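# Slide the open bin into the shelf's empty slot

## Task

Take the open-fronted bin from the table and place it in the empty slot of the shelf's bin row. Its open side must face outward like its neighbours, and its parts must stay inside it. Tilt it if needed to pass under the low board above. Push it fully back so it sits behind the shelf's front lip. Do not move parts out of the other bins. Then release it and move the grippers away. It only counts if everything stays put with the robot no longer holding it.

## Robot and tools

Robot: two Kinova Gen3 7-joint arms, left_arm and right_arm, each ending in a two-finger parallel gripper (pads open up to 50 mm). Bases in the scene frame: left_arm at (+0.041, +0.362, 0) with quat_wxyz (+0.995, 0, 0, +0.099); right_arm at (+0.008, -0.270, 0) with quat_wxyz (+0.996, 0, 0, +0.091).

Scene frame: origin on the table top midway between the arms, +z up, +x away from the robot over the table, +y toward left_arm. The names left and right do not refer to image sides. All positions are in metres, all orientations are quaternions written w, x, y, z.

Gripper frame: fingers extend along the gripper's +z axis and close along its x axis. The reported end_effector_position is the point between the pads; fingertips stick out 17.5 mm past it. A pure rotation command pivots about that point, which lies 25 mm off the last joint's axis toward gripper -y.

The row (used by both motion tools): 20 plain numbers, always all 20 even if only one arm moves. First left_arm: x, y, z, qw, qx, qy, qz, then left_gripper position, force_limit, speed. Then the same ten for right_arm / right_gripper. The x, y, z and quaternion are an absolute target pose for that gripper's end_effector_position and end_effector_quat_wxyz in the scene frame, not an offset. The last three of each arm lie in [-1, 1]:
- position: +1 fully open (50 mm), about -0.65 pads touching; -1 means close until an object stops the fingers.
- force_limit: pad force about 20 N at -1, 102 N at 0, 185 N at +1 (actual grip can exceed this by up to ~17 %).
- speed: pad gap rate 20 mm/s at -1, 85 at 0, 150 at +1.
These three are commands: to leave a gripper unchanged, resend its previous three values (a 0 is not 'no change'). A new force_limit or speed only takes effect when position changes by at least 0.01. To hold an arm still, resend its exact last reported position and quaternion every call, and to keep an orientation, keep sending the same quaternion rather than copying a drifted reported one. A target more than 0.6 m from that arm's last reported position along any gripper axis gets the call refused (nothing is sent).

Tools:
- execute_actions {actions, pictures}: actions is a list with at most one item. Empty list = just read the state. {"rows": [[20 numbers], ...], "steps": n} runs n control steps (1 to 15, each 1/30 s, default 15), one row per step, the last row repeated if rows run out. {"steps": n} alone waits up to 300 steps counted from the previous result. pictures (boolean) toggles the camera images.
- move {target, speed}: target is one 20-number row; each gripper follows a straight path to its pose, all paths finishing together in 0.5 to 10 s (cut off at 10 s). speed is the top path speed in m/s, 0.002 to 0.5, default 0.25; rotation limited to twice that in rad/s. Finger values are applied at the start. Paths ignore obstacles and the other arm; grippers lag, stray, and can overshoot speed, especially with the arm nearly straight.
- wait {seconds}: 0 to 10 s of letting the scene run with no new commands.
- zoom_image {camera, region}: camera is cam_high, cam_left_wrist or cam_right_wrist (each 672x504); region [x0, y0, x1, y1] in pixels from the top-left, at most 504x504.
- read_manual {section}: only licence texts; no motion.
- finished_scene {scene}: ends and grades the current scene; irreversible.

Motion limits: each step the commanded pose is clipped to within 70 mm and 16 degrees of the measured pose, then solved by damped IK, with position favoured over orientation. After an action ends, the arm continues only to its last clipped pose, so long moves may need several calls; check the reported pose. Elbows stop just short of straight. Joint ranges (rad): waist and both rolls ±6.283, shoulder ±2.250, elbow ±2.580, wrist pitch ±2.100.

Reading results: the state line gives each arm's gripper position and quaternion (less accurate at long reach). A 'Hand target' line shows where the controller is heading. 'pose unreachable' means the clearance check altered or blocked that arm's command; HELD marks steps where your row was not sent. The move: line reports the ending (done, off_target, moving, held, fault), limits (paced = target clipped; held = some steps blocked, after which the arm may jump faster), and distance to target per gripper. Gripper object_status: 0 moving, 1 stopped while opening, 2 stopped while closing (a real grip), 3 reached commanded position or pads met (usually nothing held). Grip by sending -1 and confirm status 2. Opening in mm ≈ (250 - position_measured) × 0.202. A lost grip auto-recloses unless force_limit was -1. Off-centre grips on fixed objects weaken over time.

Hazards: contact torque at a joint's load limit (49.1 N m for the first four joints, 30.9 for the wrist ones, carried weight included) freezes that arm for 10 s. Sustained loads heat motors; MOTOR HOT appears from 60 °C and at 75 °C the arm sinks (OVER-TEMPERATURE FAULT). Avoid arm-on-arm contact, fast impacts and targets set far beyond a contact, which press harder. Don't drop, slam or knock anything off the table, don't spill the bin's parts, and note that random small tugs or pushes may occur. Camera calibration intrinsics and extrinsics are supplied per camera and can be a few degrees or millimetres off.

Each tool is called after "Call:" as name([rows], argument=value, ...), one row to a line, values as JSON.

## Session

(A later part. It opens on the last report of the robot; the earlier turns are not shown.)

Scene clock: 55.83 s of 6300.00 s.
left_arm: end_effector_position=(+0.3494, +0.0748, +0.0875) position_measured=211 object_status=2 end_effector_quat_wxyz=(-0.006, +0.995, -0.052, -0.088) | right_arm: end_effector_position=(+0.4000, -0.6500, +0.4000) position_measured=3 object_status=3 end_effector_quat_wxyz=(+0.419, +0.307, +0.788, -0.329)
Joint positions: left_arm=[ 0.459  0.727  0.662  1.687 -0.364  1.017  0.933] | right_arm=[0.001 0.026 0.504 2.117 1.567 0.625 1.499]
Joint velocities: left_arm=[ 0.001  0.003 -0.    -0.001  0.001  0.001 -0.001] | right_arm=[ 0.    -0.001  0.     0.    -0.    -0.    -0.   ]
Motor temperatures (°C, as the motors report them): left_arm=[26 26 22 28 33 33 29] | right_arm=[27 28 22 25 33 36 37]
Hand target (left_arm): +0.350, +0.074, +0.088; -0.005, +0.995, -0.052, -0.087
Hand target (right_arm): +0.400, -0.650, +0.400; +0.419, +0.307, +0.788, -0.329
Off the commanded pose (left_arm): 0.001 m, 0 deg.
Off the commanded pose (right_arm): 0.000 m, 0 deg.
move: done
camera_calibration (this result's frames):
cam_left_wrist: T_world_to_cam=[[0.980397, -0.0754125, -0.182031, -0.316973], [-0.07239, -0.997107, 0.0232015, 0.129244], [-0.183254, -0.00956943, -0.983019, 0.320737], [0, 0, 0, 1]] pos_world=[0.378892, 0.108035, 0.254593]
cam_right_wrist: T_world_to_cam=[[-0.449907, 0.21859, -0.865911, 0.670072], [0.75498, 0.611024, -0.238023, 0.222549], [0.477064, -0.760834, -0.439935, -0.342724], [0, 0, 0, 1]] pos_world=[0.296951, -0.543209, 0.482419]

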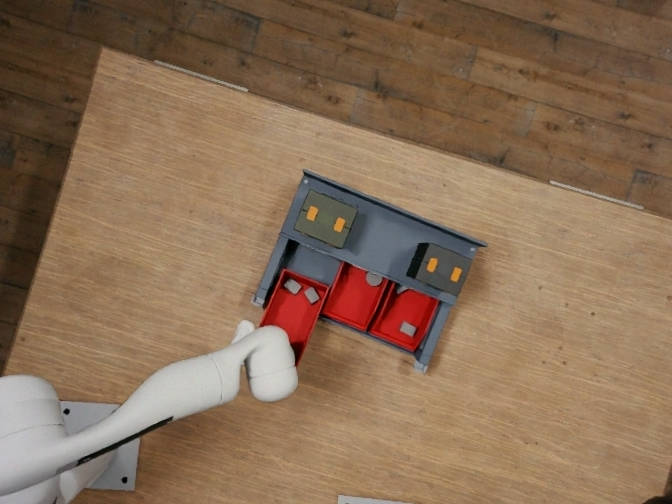

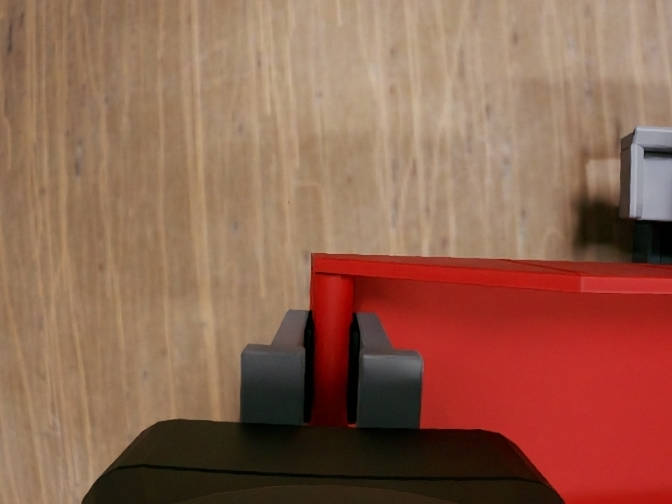

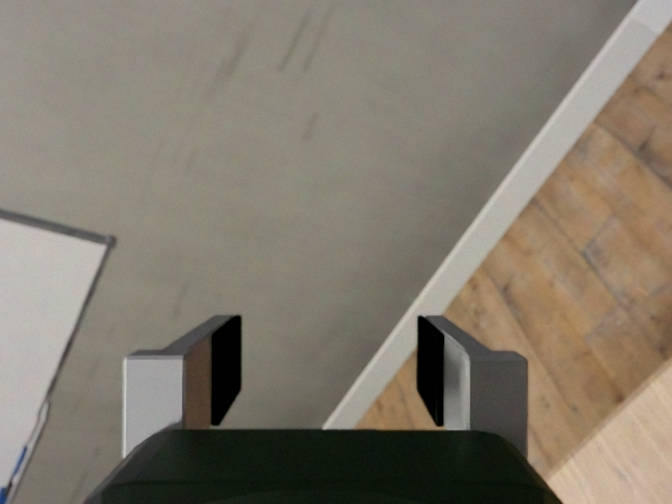

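Call:
move(target=[0.405,0.0725,0.078,-0.005,0.995,-0.052,-0.087,-1,0.3,0,0.4,-0.65,0.4,0.419,0.307,0.788,-0.329,1,0,0], speed=0.03)

Call:
move(target=[0.435,0.0695,0.073,-0.004,0.996,-0.052,-0.075,-1,0.3,0,0.4,-0.65,0.4,0.419,0.307,0.788,-0.329,1,0,0], speed=0.02)

Call:
move(target=[0.462,0.0665,0.066,-0.003,0.997,-0.052,-0.055,-1,0.3,0,0.4,-0.65,0.4,0.419,0.307,0.788,-0.329,1,0,0], speed=0.02)

Scene clock: 83.17 s of 6300.00 s.
left_arm: end_effector_position=(+0.4044, +0.0728, +0.0774) position_measured=211 object_status=2 end_effector_quat_wxyz=(-0.006, +0.995, -0.052, -0.088) | right_arm: end_effector_position=(+0.4000, -0.6500, +0.4000) position_measured=3 object_status=3 end_effector_quat_wxyz=(+0.419, +0.307, +0.788, -0.329)
Joint positions: left_arm=[ 0.442  0.818  0.64   1.529 -0.393  1.092  0.86 ] | right_arm=[0.001 0.026 0.504 2.117 1.567 0.625 1.499]
Joint velocities: left_arm=[ 0.001  0.002 -0.    -0.001  0.001  0.003 -0.001] | right_arm=[ 0.001 -0.    -0.     0.     0.     0.001  0.   ]
Motor temperatures (°C, as the motors report them): left_arm=[26 26 22 28 33 33 29] | right_arm=[27 28 22 25 33 36 37]
Hand target (left_arm): +0.405, +0.072, +0.078; -0.005, +0.995, -0.052, -0.087
Hand target (right_arm): +0.400, -0.650, +0.400; +0.419, +0.307, +0.788, -0.329
Off the commanded pose (left_arm): 0.001 m, 0 deg.
Off the commanded pose (right_arm): 0.000 m, 0 deg.
After step 90, 22.20 s passed at rest.
move: done
camera_calibration (this result's frames):
cam_left_wrist: T_world_to_cam=[[0.98035, -0.0754115, -0.182282, -0.372815], [-0.0723753, -0.997106, 0.0232611, 0.131454], [-0.183509, -0.00961127, -0.982971, 0.320929], [0, 0, 0, 1]] pos_world=[0.433896, 0.106044, 0.244449]
cam_right_wrist: T_world_to_cam=[[-0.449907, 0.21859, -0.865911, 0.670072], [0.75498, 0.611024, -0.238023, 0.222549], [0.477063, -0.760834, -0.439935, -0.342723], [0, 0, 0, 1]] pos_world=[0.296951, -0.543209, 0.482419]

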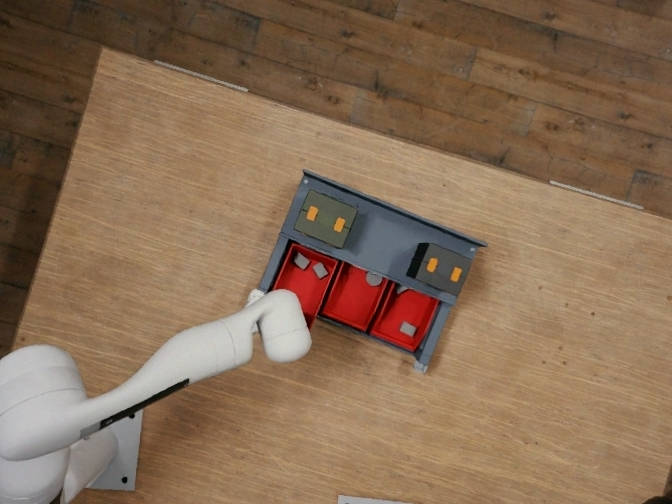

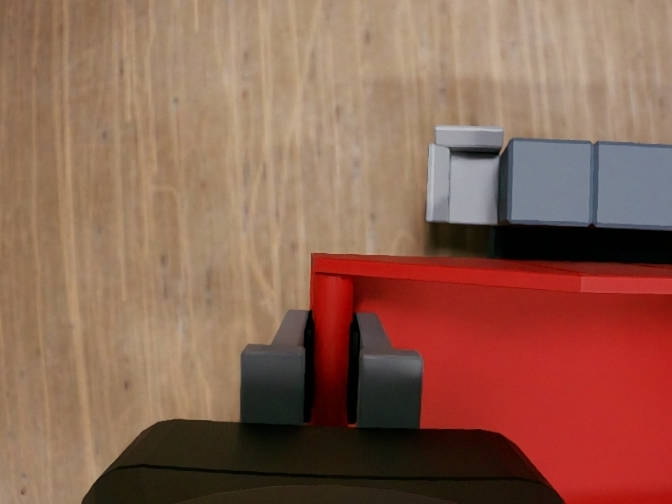

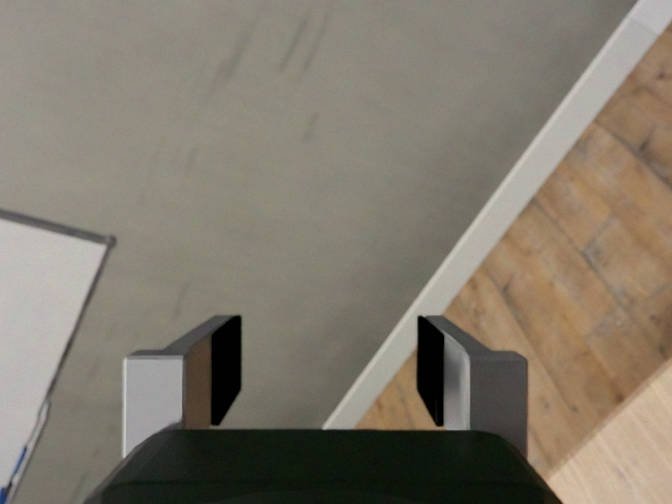

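Scene clock: 84.93 s of 6300.00 s.
left_arm: end_effector_position=(+0.4344, +0.0699, +0.0723) position_measured=211 object_status=2 end_effector_quat_wxyz=(-0.005, +0.996, -0.052, -0.076) | right_arm: end_effector_position=(+0.4000, -0.6500, +0.4000) position_measured=3 object_status=3 end_effector_quat_wxyz=(+0.419, +0.307, +0.788, -0.329)
Joint positions: left_arm=[ 0.444  0.855  0.625  1.455 -0.416  1.11   0.834] | right_arm=[0.001 0.026 0.504 2.117 1.567 0.625 1.499]
Joint velocities: left_arm=[ 0.001  0.001  0.     0.     0.002 -0.001 -0.001] | right_arm=[-0.    -0.002 -0.    -0.    -0.    -0.001  0.001]
Motor temperatures (°C, as the motors report them): left_arm=[26 26 22 28 33 33 29] | right_arm=[27 28 22 25 33 36 37]
Hand target (left_arm): +0.435, +0.069, +0.073; -0.004, +0.996, -0.052, -0.075
Hand target (right_arm): +0.400, -0.650, +0.400; +0.419, +0.307, +0.788, -0.329
Off the commanded pose (left_arm): 0.001 m, 0 deg.
Off the commanded pose (right_arm): 0.000 m, 0 deg.
move: done
camera_calibration (this result's frames):
cam_left_wrist: T_world_to_cam=[[0.98442, -0.0757559, -0.15868, -0.406825], [-0.0727155, -0.997042, 0.0248883, 0.13084], [-0.160096, -0.0129621, -0.987016, 0.311739], [0, 0, 0, 1]] pos_world=[0.459909, 0.103675, 0.239881]
cam_right_wrist: T_world_to_cam=[[-0.449907, 0.21859, -0.865911, 0.670072], [0.75498, 0.611025, -0.238023, 0.222549], [0.477064, -0.760833, -0.439935, -0.342724], [0, 0, 0, 1]] pos_world=[0.296951, -0.543209, 0.482419]

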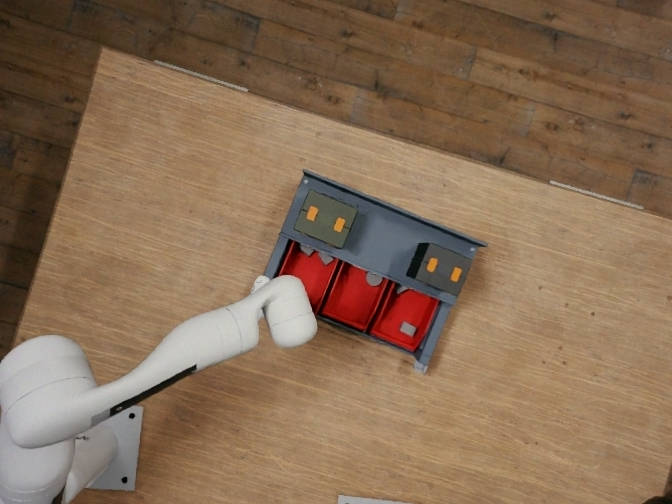

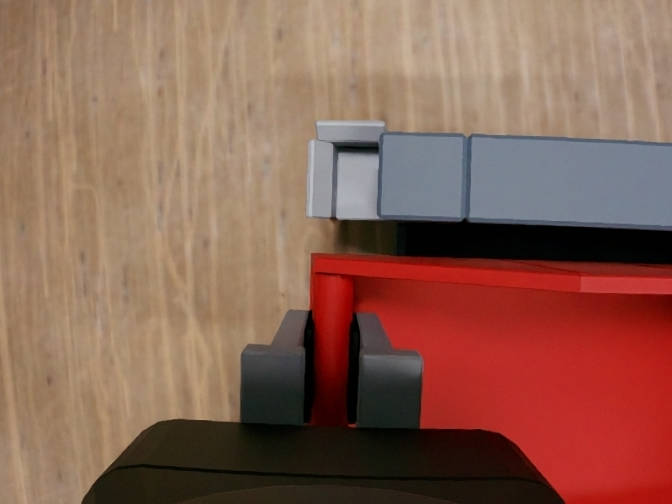

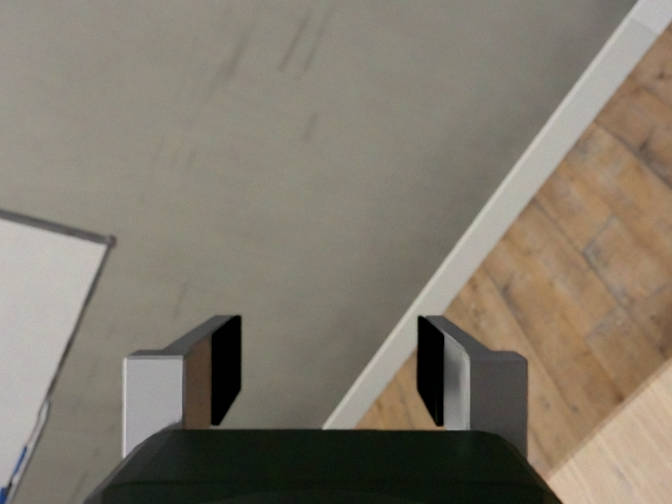

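Scene clock: 86.60 s of 6300.00 s.
left_arm: end_effector_position=(+0.4613, +0.0669, +0.0652) position_measured=211 object_status=2 end_effector_quat_wxyz=(-0.004, +0.997, -0.052, -0.056) | right_arm: end_effector_position=(+0.4000, -0.6500, +0.4000) position_measured=3 object_status=3 end_effector_quat_wxyz=(+0.419, +0.307, +0.788, -0.329)
Joint positions: left_arm=[ 0.452  0.881  0.606  1.407 -0.445  1.097  0.823] | right_arm=[0.001 0.026 0.504 2.117 1.567 0.625 1.499]
Joint velocities: left_arm=[ 0.001  0.001 -0.    -0.     0.001  0.    -0.   ] | right_arm=[-0.     0.     0.    -0.    -0.    -0.     0.001]
Motor temperatures (°C, as the motors report them): left_arm=[26 26 22 28 33 33 29] | right_arm=[27 28 22 25 33 36 37]
Hand target (left_arm): +0.462, +0.066, +0.066; -0.003, +0.997, -0.052, -0.055
Hand target (right_arm): +0.400, -0.650, +0.400; +0.419, +0.307, +0.788, -0.329
Off the commanded pose (left_arm): 0.001 m, 0 deg.
Off the commanded pose (right_arm): 0.000 m, 0 deg.
move: done
camera_calibration (this result's frames):
cam_left_wrist: T_world_to_cam=[[0.989937, -0.0762674, -0.119198, -0.439782], [-0.0736726, -0.996943, 0.0260329, 0.130371], [-0.120819, -0.0169893, -0.992529, 0.291524], [0, 0, 0, 1]] pos_world=[0.480183, 0.101384, 0.233531]
cam_right_wrist: T_world_to_cam=[[-0.449907, 0.21859, -0.865911, 0.670072], [0.75498, 0.611024, -0.238023, 0.222549], [0.477063, -0.760834, -0.439935, -0.342723], [0, 0, 0, 1]] pos_world=[0.296951, -0.543209, 0.482419]

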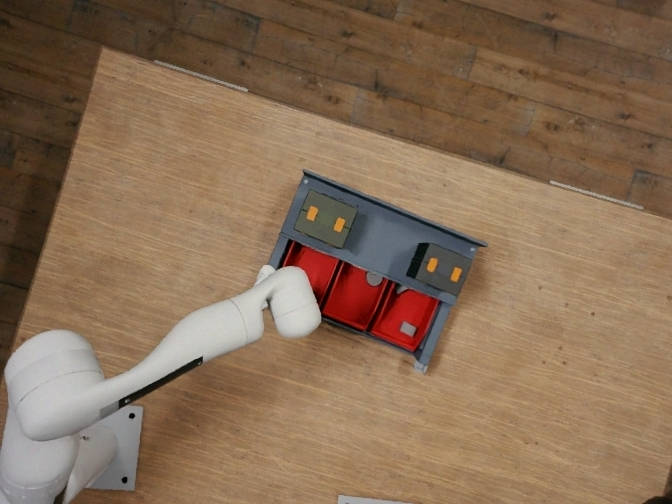

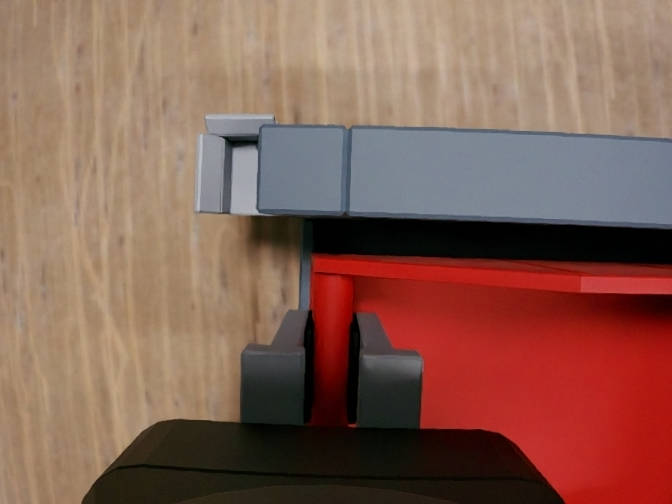

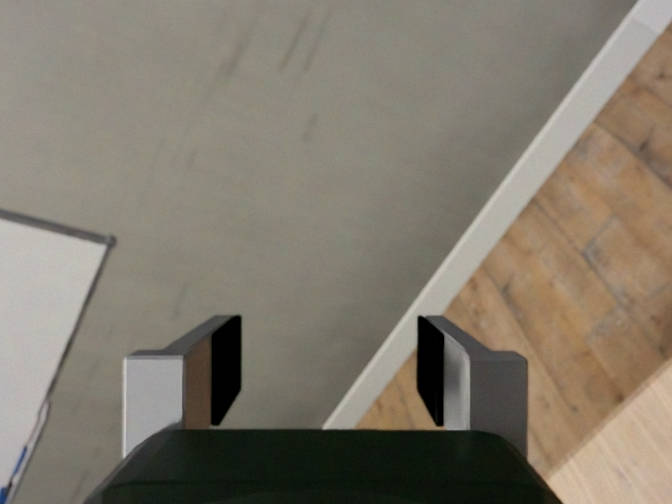

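About 5 mm further.

Call:
move(target=[0.467,0.066,0.064,-0.003,0.997,-0.052,-0.05,-1,0.3,0,0.4,-0.65,0.4,0.419,0.307,0.788,-0.329,1,0,0], speed=0.02)

Call:
move(target=[0.468,0.066,0.055,-0.001,0.998,-0.052,-0.022,-1,0.3,0,0.4,-0.65,0.4,0.419,0.307,0.788,-0.329,1,0,0], speed=0.02)

Call:
move(target=[0.468,0.066,0.055,-0.001,0.998,-0.052,-0.022,-0.15,0.3,-1,0.4,-0.65,0.4,0.419,0.307,0.788,-0.329,1,0,0])

Call:
move(target=[0.44,0.066,0.25,-0.001,0.998,-0.052,-0.022,-0.15,0.3,-1,0.4,-0.65,0.4,0.419,0.307,0.788,-0.329,1,0,0], speed=0.1)

Scene clock: 107.53 s of 6300.00 s.
left_arm: end_effector_position=(+0.4663, +0.0665, +0.0631) position_measured=211 object_status=2 end_effector_quat_wxyz=(-0.004, +0.997, -0.052, -0.051) | right_arm: end_effector_position=(+0.4000, -0.6500, +0.4000) position_measured=3 object_status=3 end_effector_quat_wxyz=(+0.419, +0.307, +0.788, -0.329)
Joint positions: left_arm=[ 0.455  0.885  0.601  1.402 -0.452  1.09   0.823] | right_arm=[0.001 0.026 0.504 2.117 1.567 0.625 1.499]
Joint velocities: left_arm=[ 0.001  0.     0.     0.001  0.    -0.001 -0.001] | right_arm=[-0.     0.     0.    -0.    -0.    -0.002 -0.   ]
Motor temperatures (°C, as the motors report them): left_arm=[26 27 22 28 33 33 29] | right_arm=[27 27 22 25 33 36 37]
Hand target (left_arm): +0.467, +0.066, +0.064; -0.003, +0.997, -0.052, -0.050
Hand target (right_arm): +0.400, -0.650, +0.400; +0.419, +0.307, +0.788, -0.329
Off the commanded pose (left_arm): 0.001 m, 0 deg.
Off the commanded pose (right_arm): 0.000 m, 0 deg.
After step 90, 17.23 s passed at rest.
move: done
camera_calibration (this result's frames):
cam_left_wrist: T_world_to_cam=[[0.991061, -0.0763738, -0.109382, -0.446121], [-0.0739643, -0.996924, 0.0259248, 0.130473], [-0.111026, -0.0176027, -0.993662, 0.285586], [0, 0, 0, 1]] pos_world=[0.483491, 0.101027, 0.231596]
cam_right_wrist: T_world_to_cam=[[-0.449907, 0.21859, -0.865911, 0.670072], [0.75498, 0.611024, -0.238023, 0.222549], [0.477064, -0.760834, -0.439935, -0.342724], [0, 0, 0, 1]] pos_world=[0.296951, -0.543209, 0.482419]

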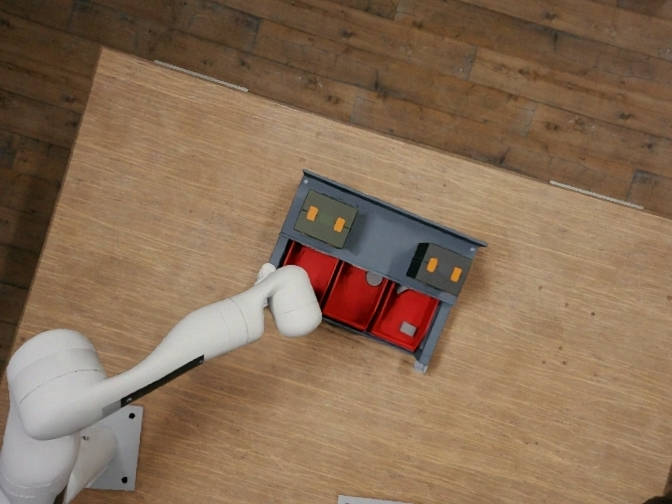

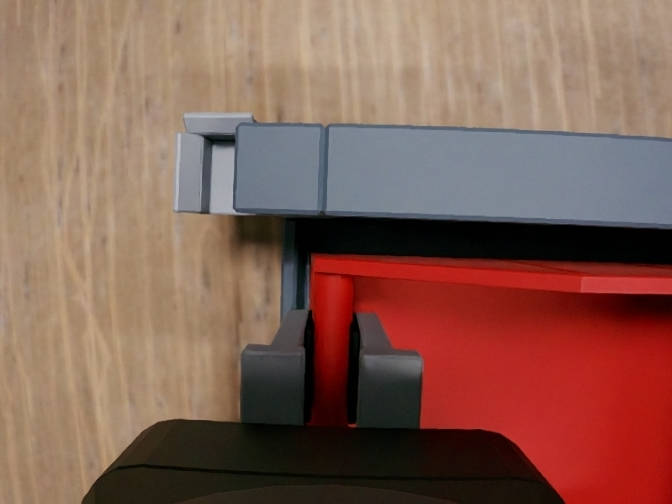

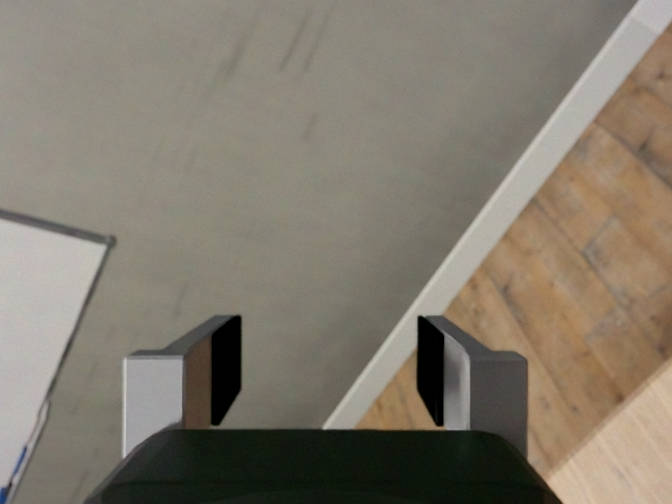

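Scene clock: 109.23 s of 6300.00 s.
left_arm: end_effector_position=(+0.4672, +0.0665, +0.0541) position_measured=211 object_status=2 end_effector_quat_wxyz=(-0.002, +0.998, -0.052, -0.023) | right_arm: end_effector_position=(+0.4000, -0.6500, +0.4000) position_measured=3 object_status=3 end_effector_quat_wxyz=(+0.419, +0.307, +0.788, -0.329)
Joint positions: left_arm=[ 0.467  0.863  0.577  1.473 -0.486  0.995  0.863] | right_arm=[0.001 0.026 0.504 2.117 1.567 0.625 1.499]
Joint velocities: left_arm=[ 0.001 -0.001 -0.     0.001 -0.    -0.    -0.   ] | right_arm=[-0.    -0.001  0.    -0.     0.    -0.001 -0.   ]
Motor temperatures (°C, as the motors report them): left_arm=[26 27 22 28 33 33 29] | right_arm=[27 27 22 25 33 36 37]
Hand target (left_arm): +0.468, +0.066, +0.055; -0.001, +0.998, -0.052, -0.022
Hand target (right_arm): +0.400, -0.650, +0.400; +0.419, +0.307, +0.788, -0.329
Off the commanded pose (left_arm): 0.001 m, 0 deg.
Off the commanded pose (right_arm): 0.000 m, 0 deg.
move: done
camera_calibration (this result's frames):
cam_left_wrist: T_world_to_cam=[[0.995594, -0.0768322, -0.0537585, -0.453102], [-0.0753723, -0.996743, 0.0286808, 0.131324], [-0.055787, -0.0245026, -0.998142, 0.251574], [0, 0, 0, 1]] pos_world=[0.475039, 0.102248, 0.222982]
cam_right_wrist: T_world_to_cam=[[-0.449906, 0.21859, -0.865911, 0.670072], [0.75498, 0.611024, -0.238023, 0.222549], [0.477063, -0.760834, -0.439935, -0.342724], [0, 0, 0, 1]] pos_world=[0.296951, -0.543209, 0.482419]

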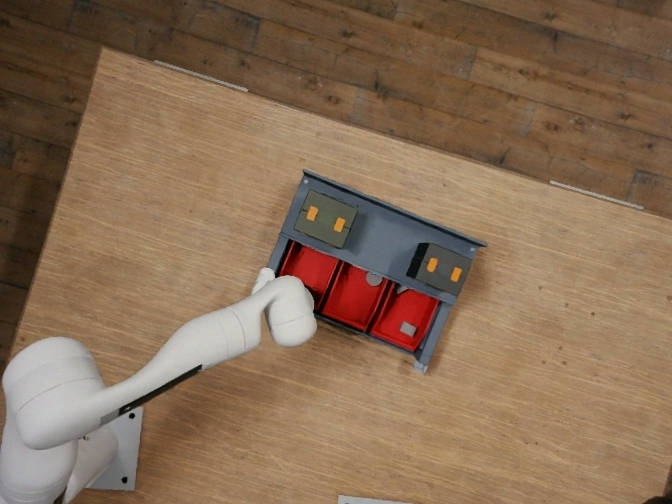

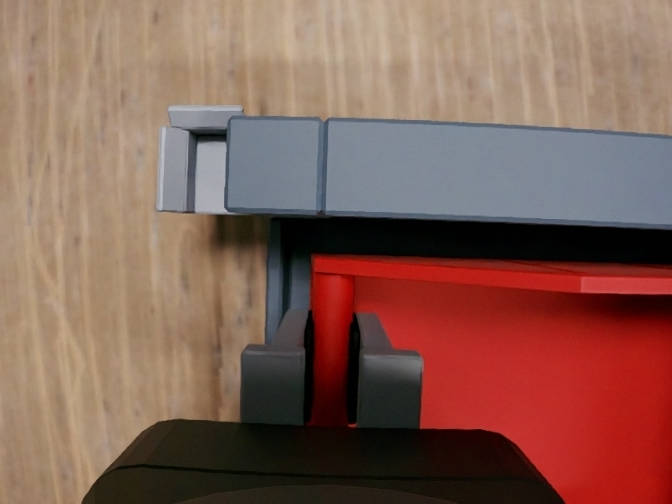

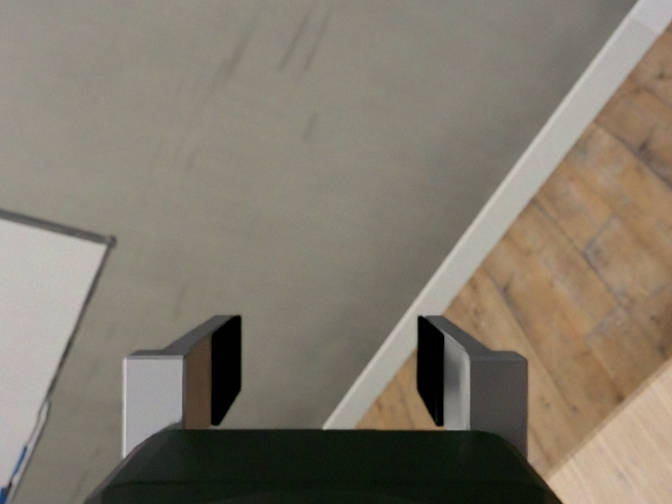

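Scene clock: 109.93 s of 6300.00 s.
left_arm: end_effector_position=(+0.4673, +0.0661, +0.0546) position_measured=175 object_status=3 end_effector_quat_wxyz=(-0.001, +0.998, -0.052, -0.023) | right_arm: end_effector_position=(+0.4000, -0.6500, +0.4000) position_measured=3 object_status=3 end_effector_quat_wxyz=(+0.419, +0.307, +0.788, -0.329)
Joint positions: left_arm=[ 0.468  0.862  0.577  1.472 -0.486  0.995  0.864] | right_arm=[0.001 0.026 0.504 2.117 1.567 0.625 1.499]
Joint velocities: left_arm=[ 0.     0.001 -0.001 -0.     0.     0.001 -0.   ] | right_arm=[-0.001  0.001  0.     0.     0.    -0.001  0.   ]
Motor temperatures (°C, as the motors report them): left_arm=[26 27 22 28 33 33 29] | right_arm=[27 27 22 25 33 36 37]
Hand target (left_arm): +0.468, +0.066, +0.055; -0.001, +0.998, -0.052, -0.022
Hand target (right_arm): +0.400, -0.650, +0.400; +0.419, +0.307, +0.788, -0.329
Off the commanded pose (left_arm): 0.001 m, 0 deg.
Off the commanded pose (right_arm): 0.000 m, 0 deg.
move: done
camera_calibration (this result's frames):
cam_left_wrist: T_world_to_cam=[[0.995622, -0.0772961, -0.0525651, -0.453268], [-0.0758367, -0.996692, 0.0292158, 0.131066], [-0.0546495, -0.0251015, -0.99819, 0.251644], [0, 0, 0, 1]] pos_world=[0.474975, 0.101913, 0.223533]
cam_right_wrist: T_world_to_cam=[[-0.449907, 0.21859, -0.865911, 0.670072], [0.75498, 0.611024, -0.238023, 0.222549], [0.477063, -0.760834, -0.439935, -0.342723], [0, 0, 0, 1]] pos_world=[0.296951, -0.543209, 0.482419]

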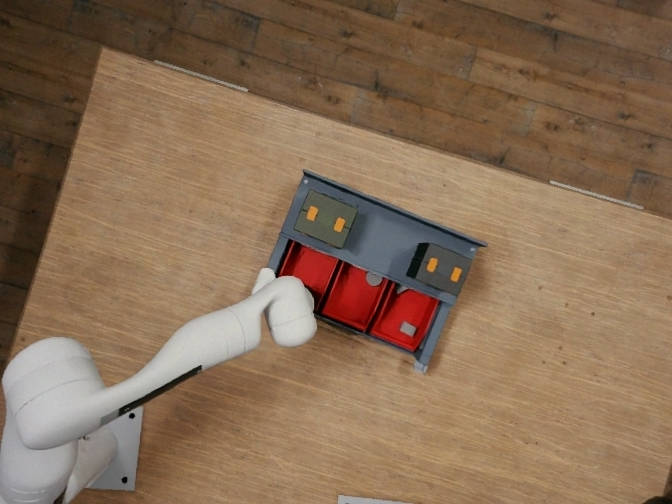

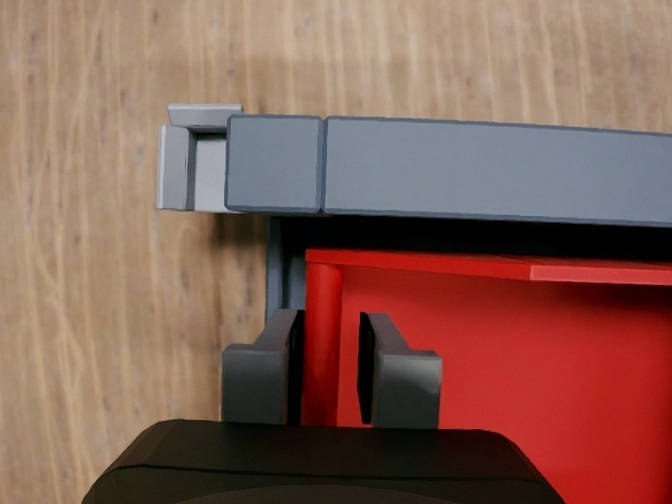

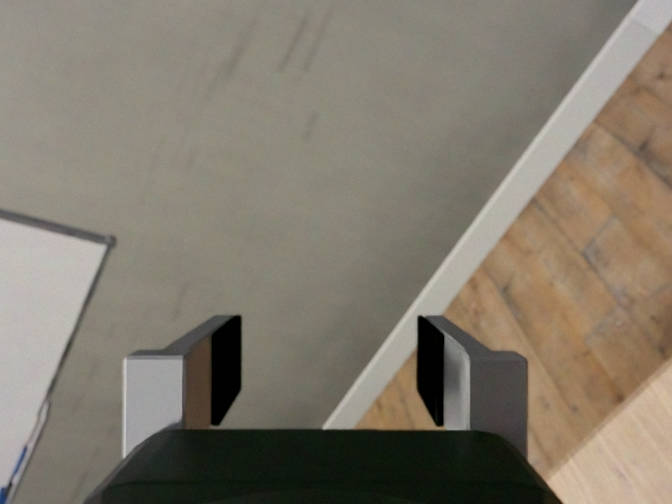

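Scene clock: 112.23 s of 6300.00 s.
left_arm: end_effector_position=(+0.4403, +0.0659, +0.2498) position_measured=175 object_status=3 end_effector_quat_wxyz=(-0.001, +0.998, -0.051, -0.022) | right_arm: end_effector_position=(+0.4000, -0.6500, +0.4000) position_measured=3 object_status=3 end_effector_quat_wxyz=(+0.419, +0.307, +0.788, -0.329)
Joint positions: left_arm=[ 0.444  0.607  0.687  1.266 -0.344  1.427  0.802] | right_arm=[0.001 0.026 0.504 2.117 1.567 0.625 1.499]
Joint velocities: left_arm=[-0.    -0.001  0.001 -0.    -0.     0.001  0.   ] | right_arm=[ 0.002 -0.    -0.001 -0.     0.    -0.001 -0.001]
Motor temperatures (°C, as the motors report them): left_arm=[26 27 22 28 33 33 29] | right_arm=[27 27 22 25 33 36 37]
Hand target (left_arm): +0.440, +0.066, +0.250; -0.001, +0.998, -0.051, -0.022
Hand target (right_arm): +0.400, -0.650, +0.400; +0.419, +0.307, +0.788, -0.329
Off the commanded pose (left_arm): 0.000 m, 0 deg.
Off the commanded pose (right_arm): 0.000 m, 0 deg.
move: done
camera_calibration (this result's frames):
cam_left_wrist: T_world_to_cam=[[0.995898, -0.0748932, -0.0507685, -0.416792], [-0.0734746, -0.996868, 0.0292572, 0.122094], [-0.0528007, -0.025407, -0.998282, 0.444213], [0, 0, 0, 1]] pos_world=[0.447508, 0.101783, 0.418718]
cam_right_wrist: T_world_to_cam=[[-0.449907, 0.21859, -0.865911, 0.670072], [0.75498, 0.611024, -0.238023, 0.222549], [0.477064, -0.760834, -0.439935, -0.342724], [0, 0, 0, 1]] pos_world=[0.296951, -0.543209, 0.482419]

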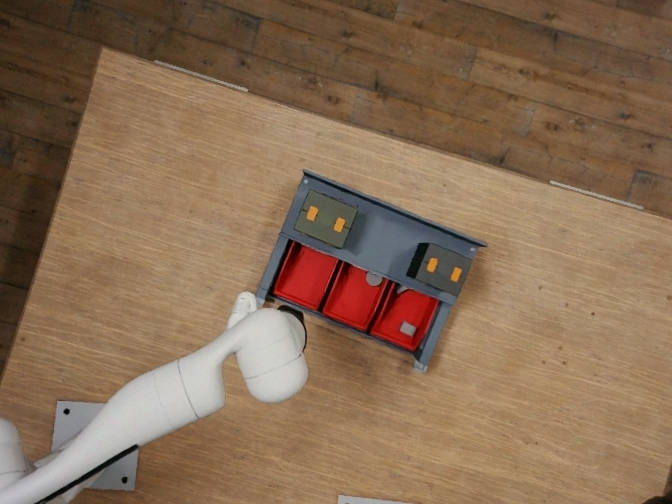

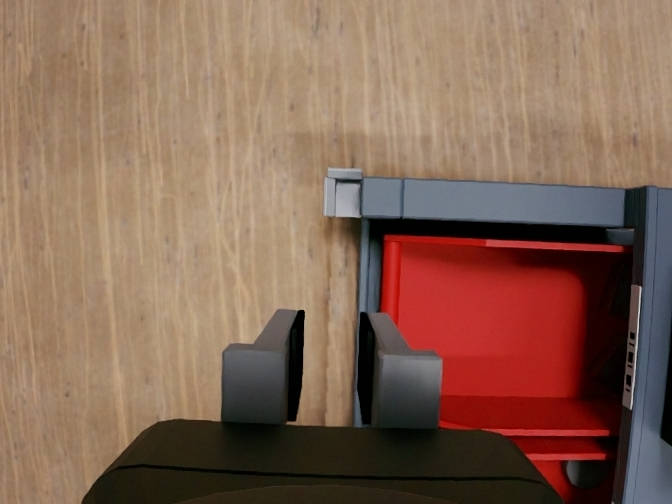

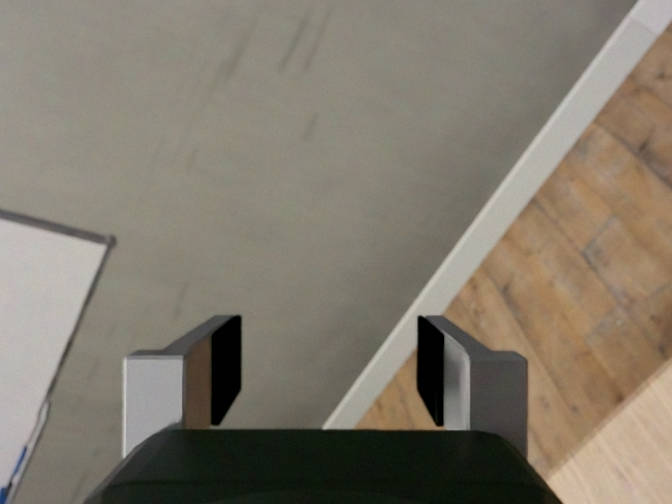

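Call:
finished_scene(scene=2)

The scene is finished: the task was done.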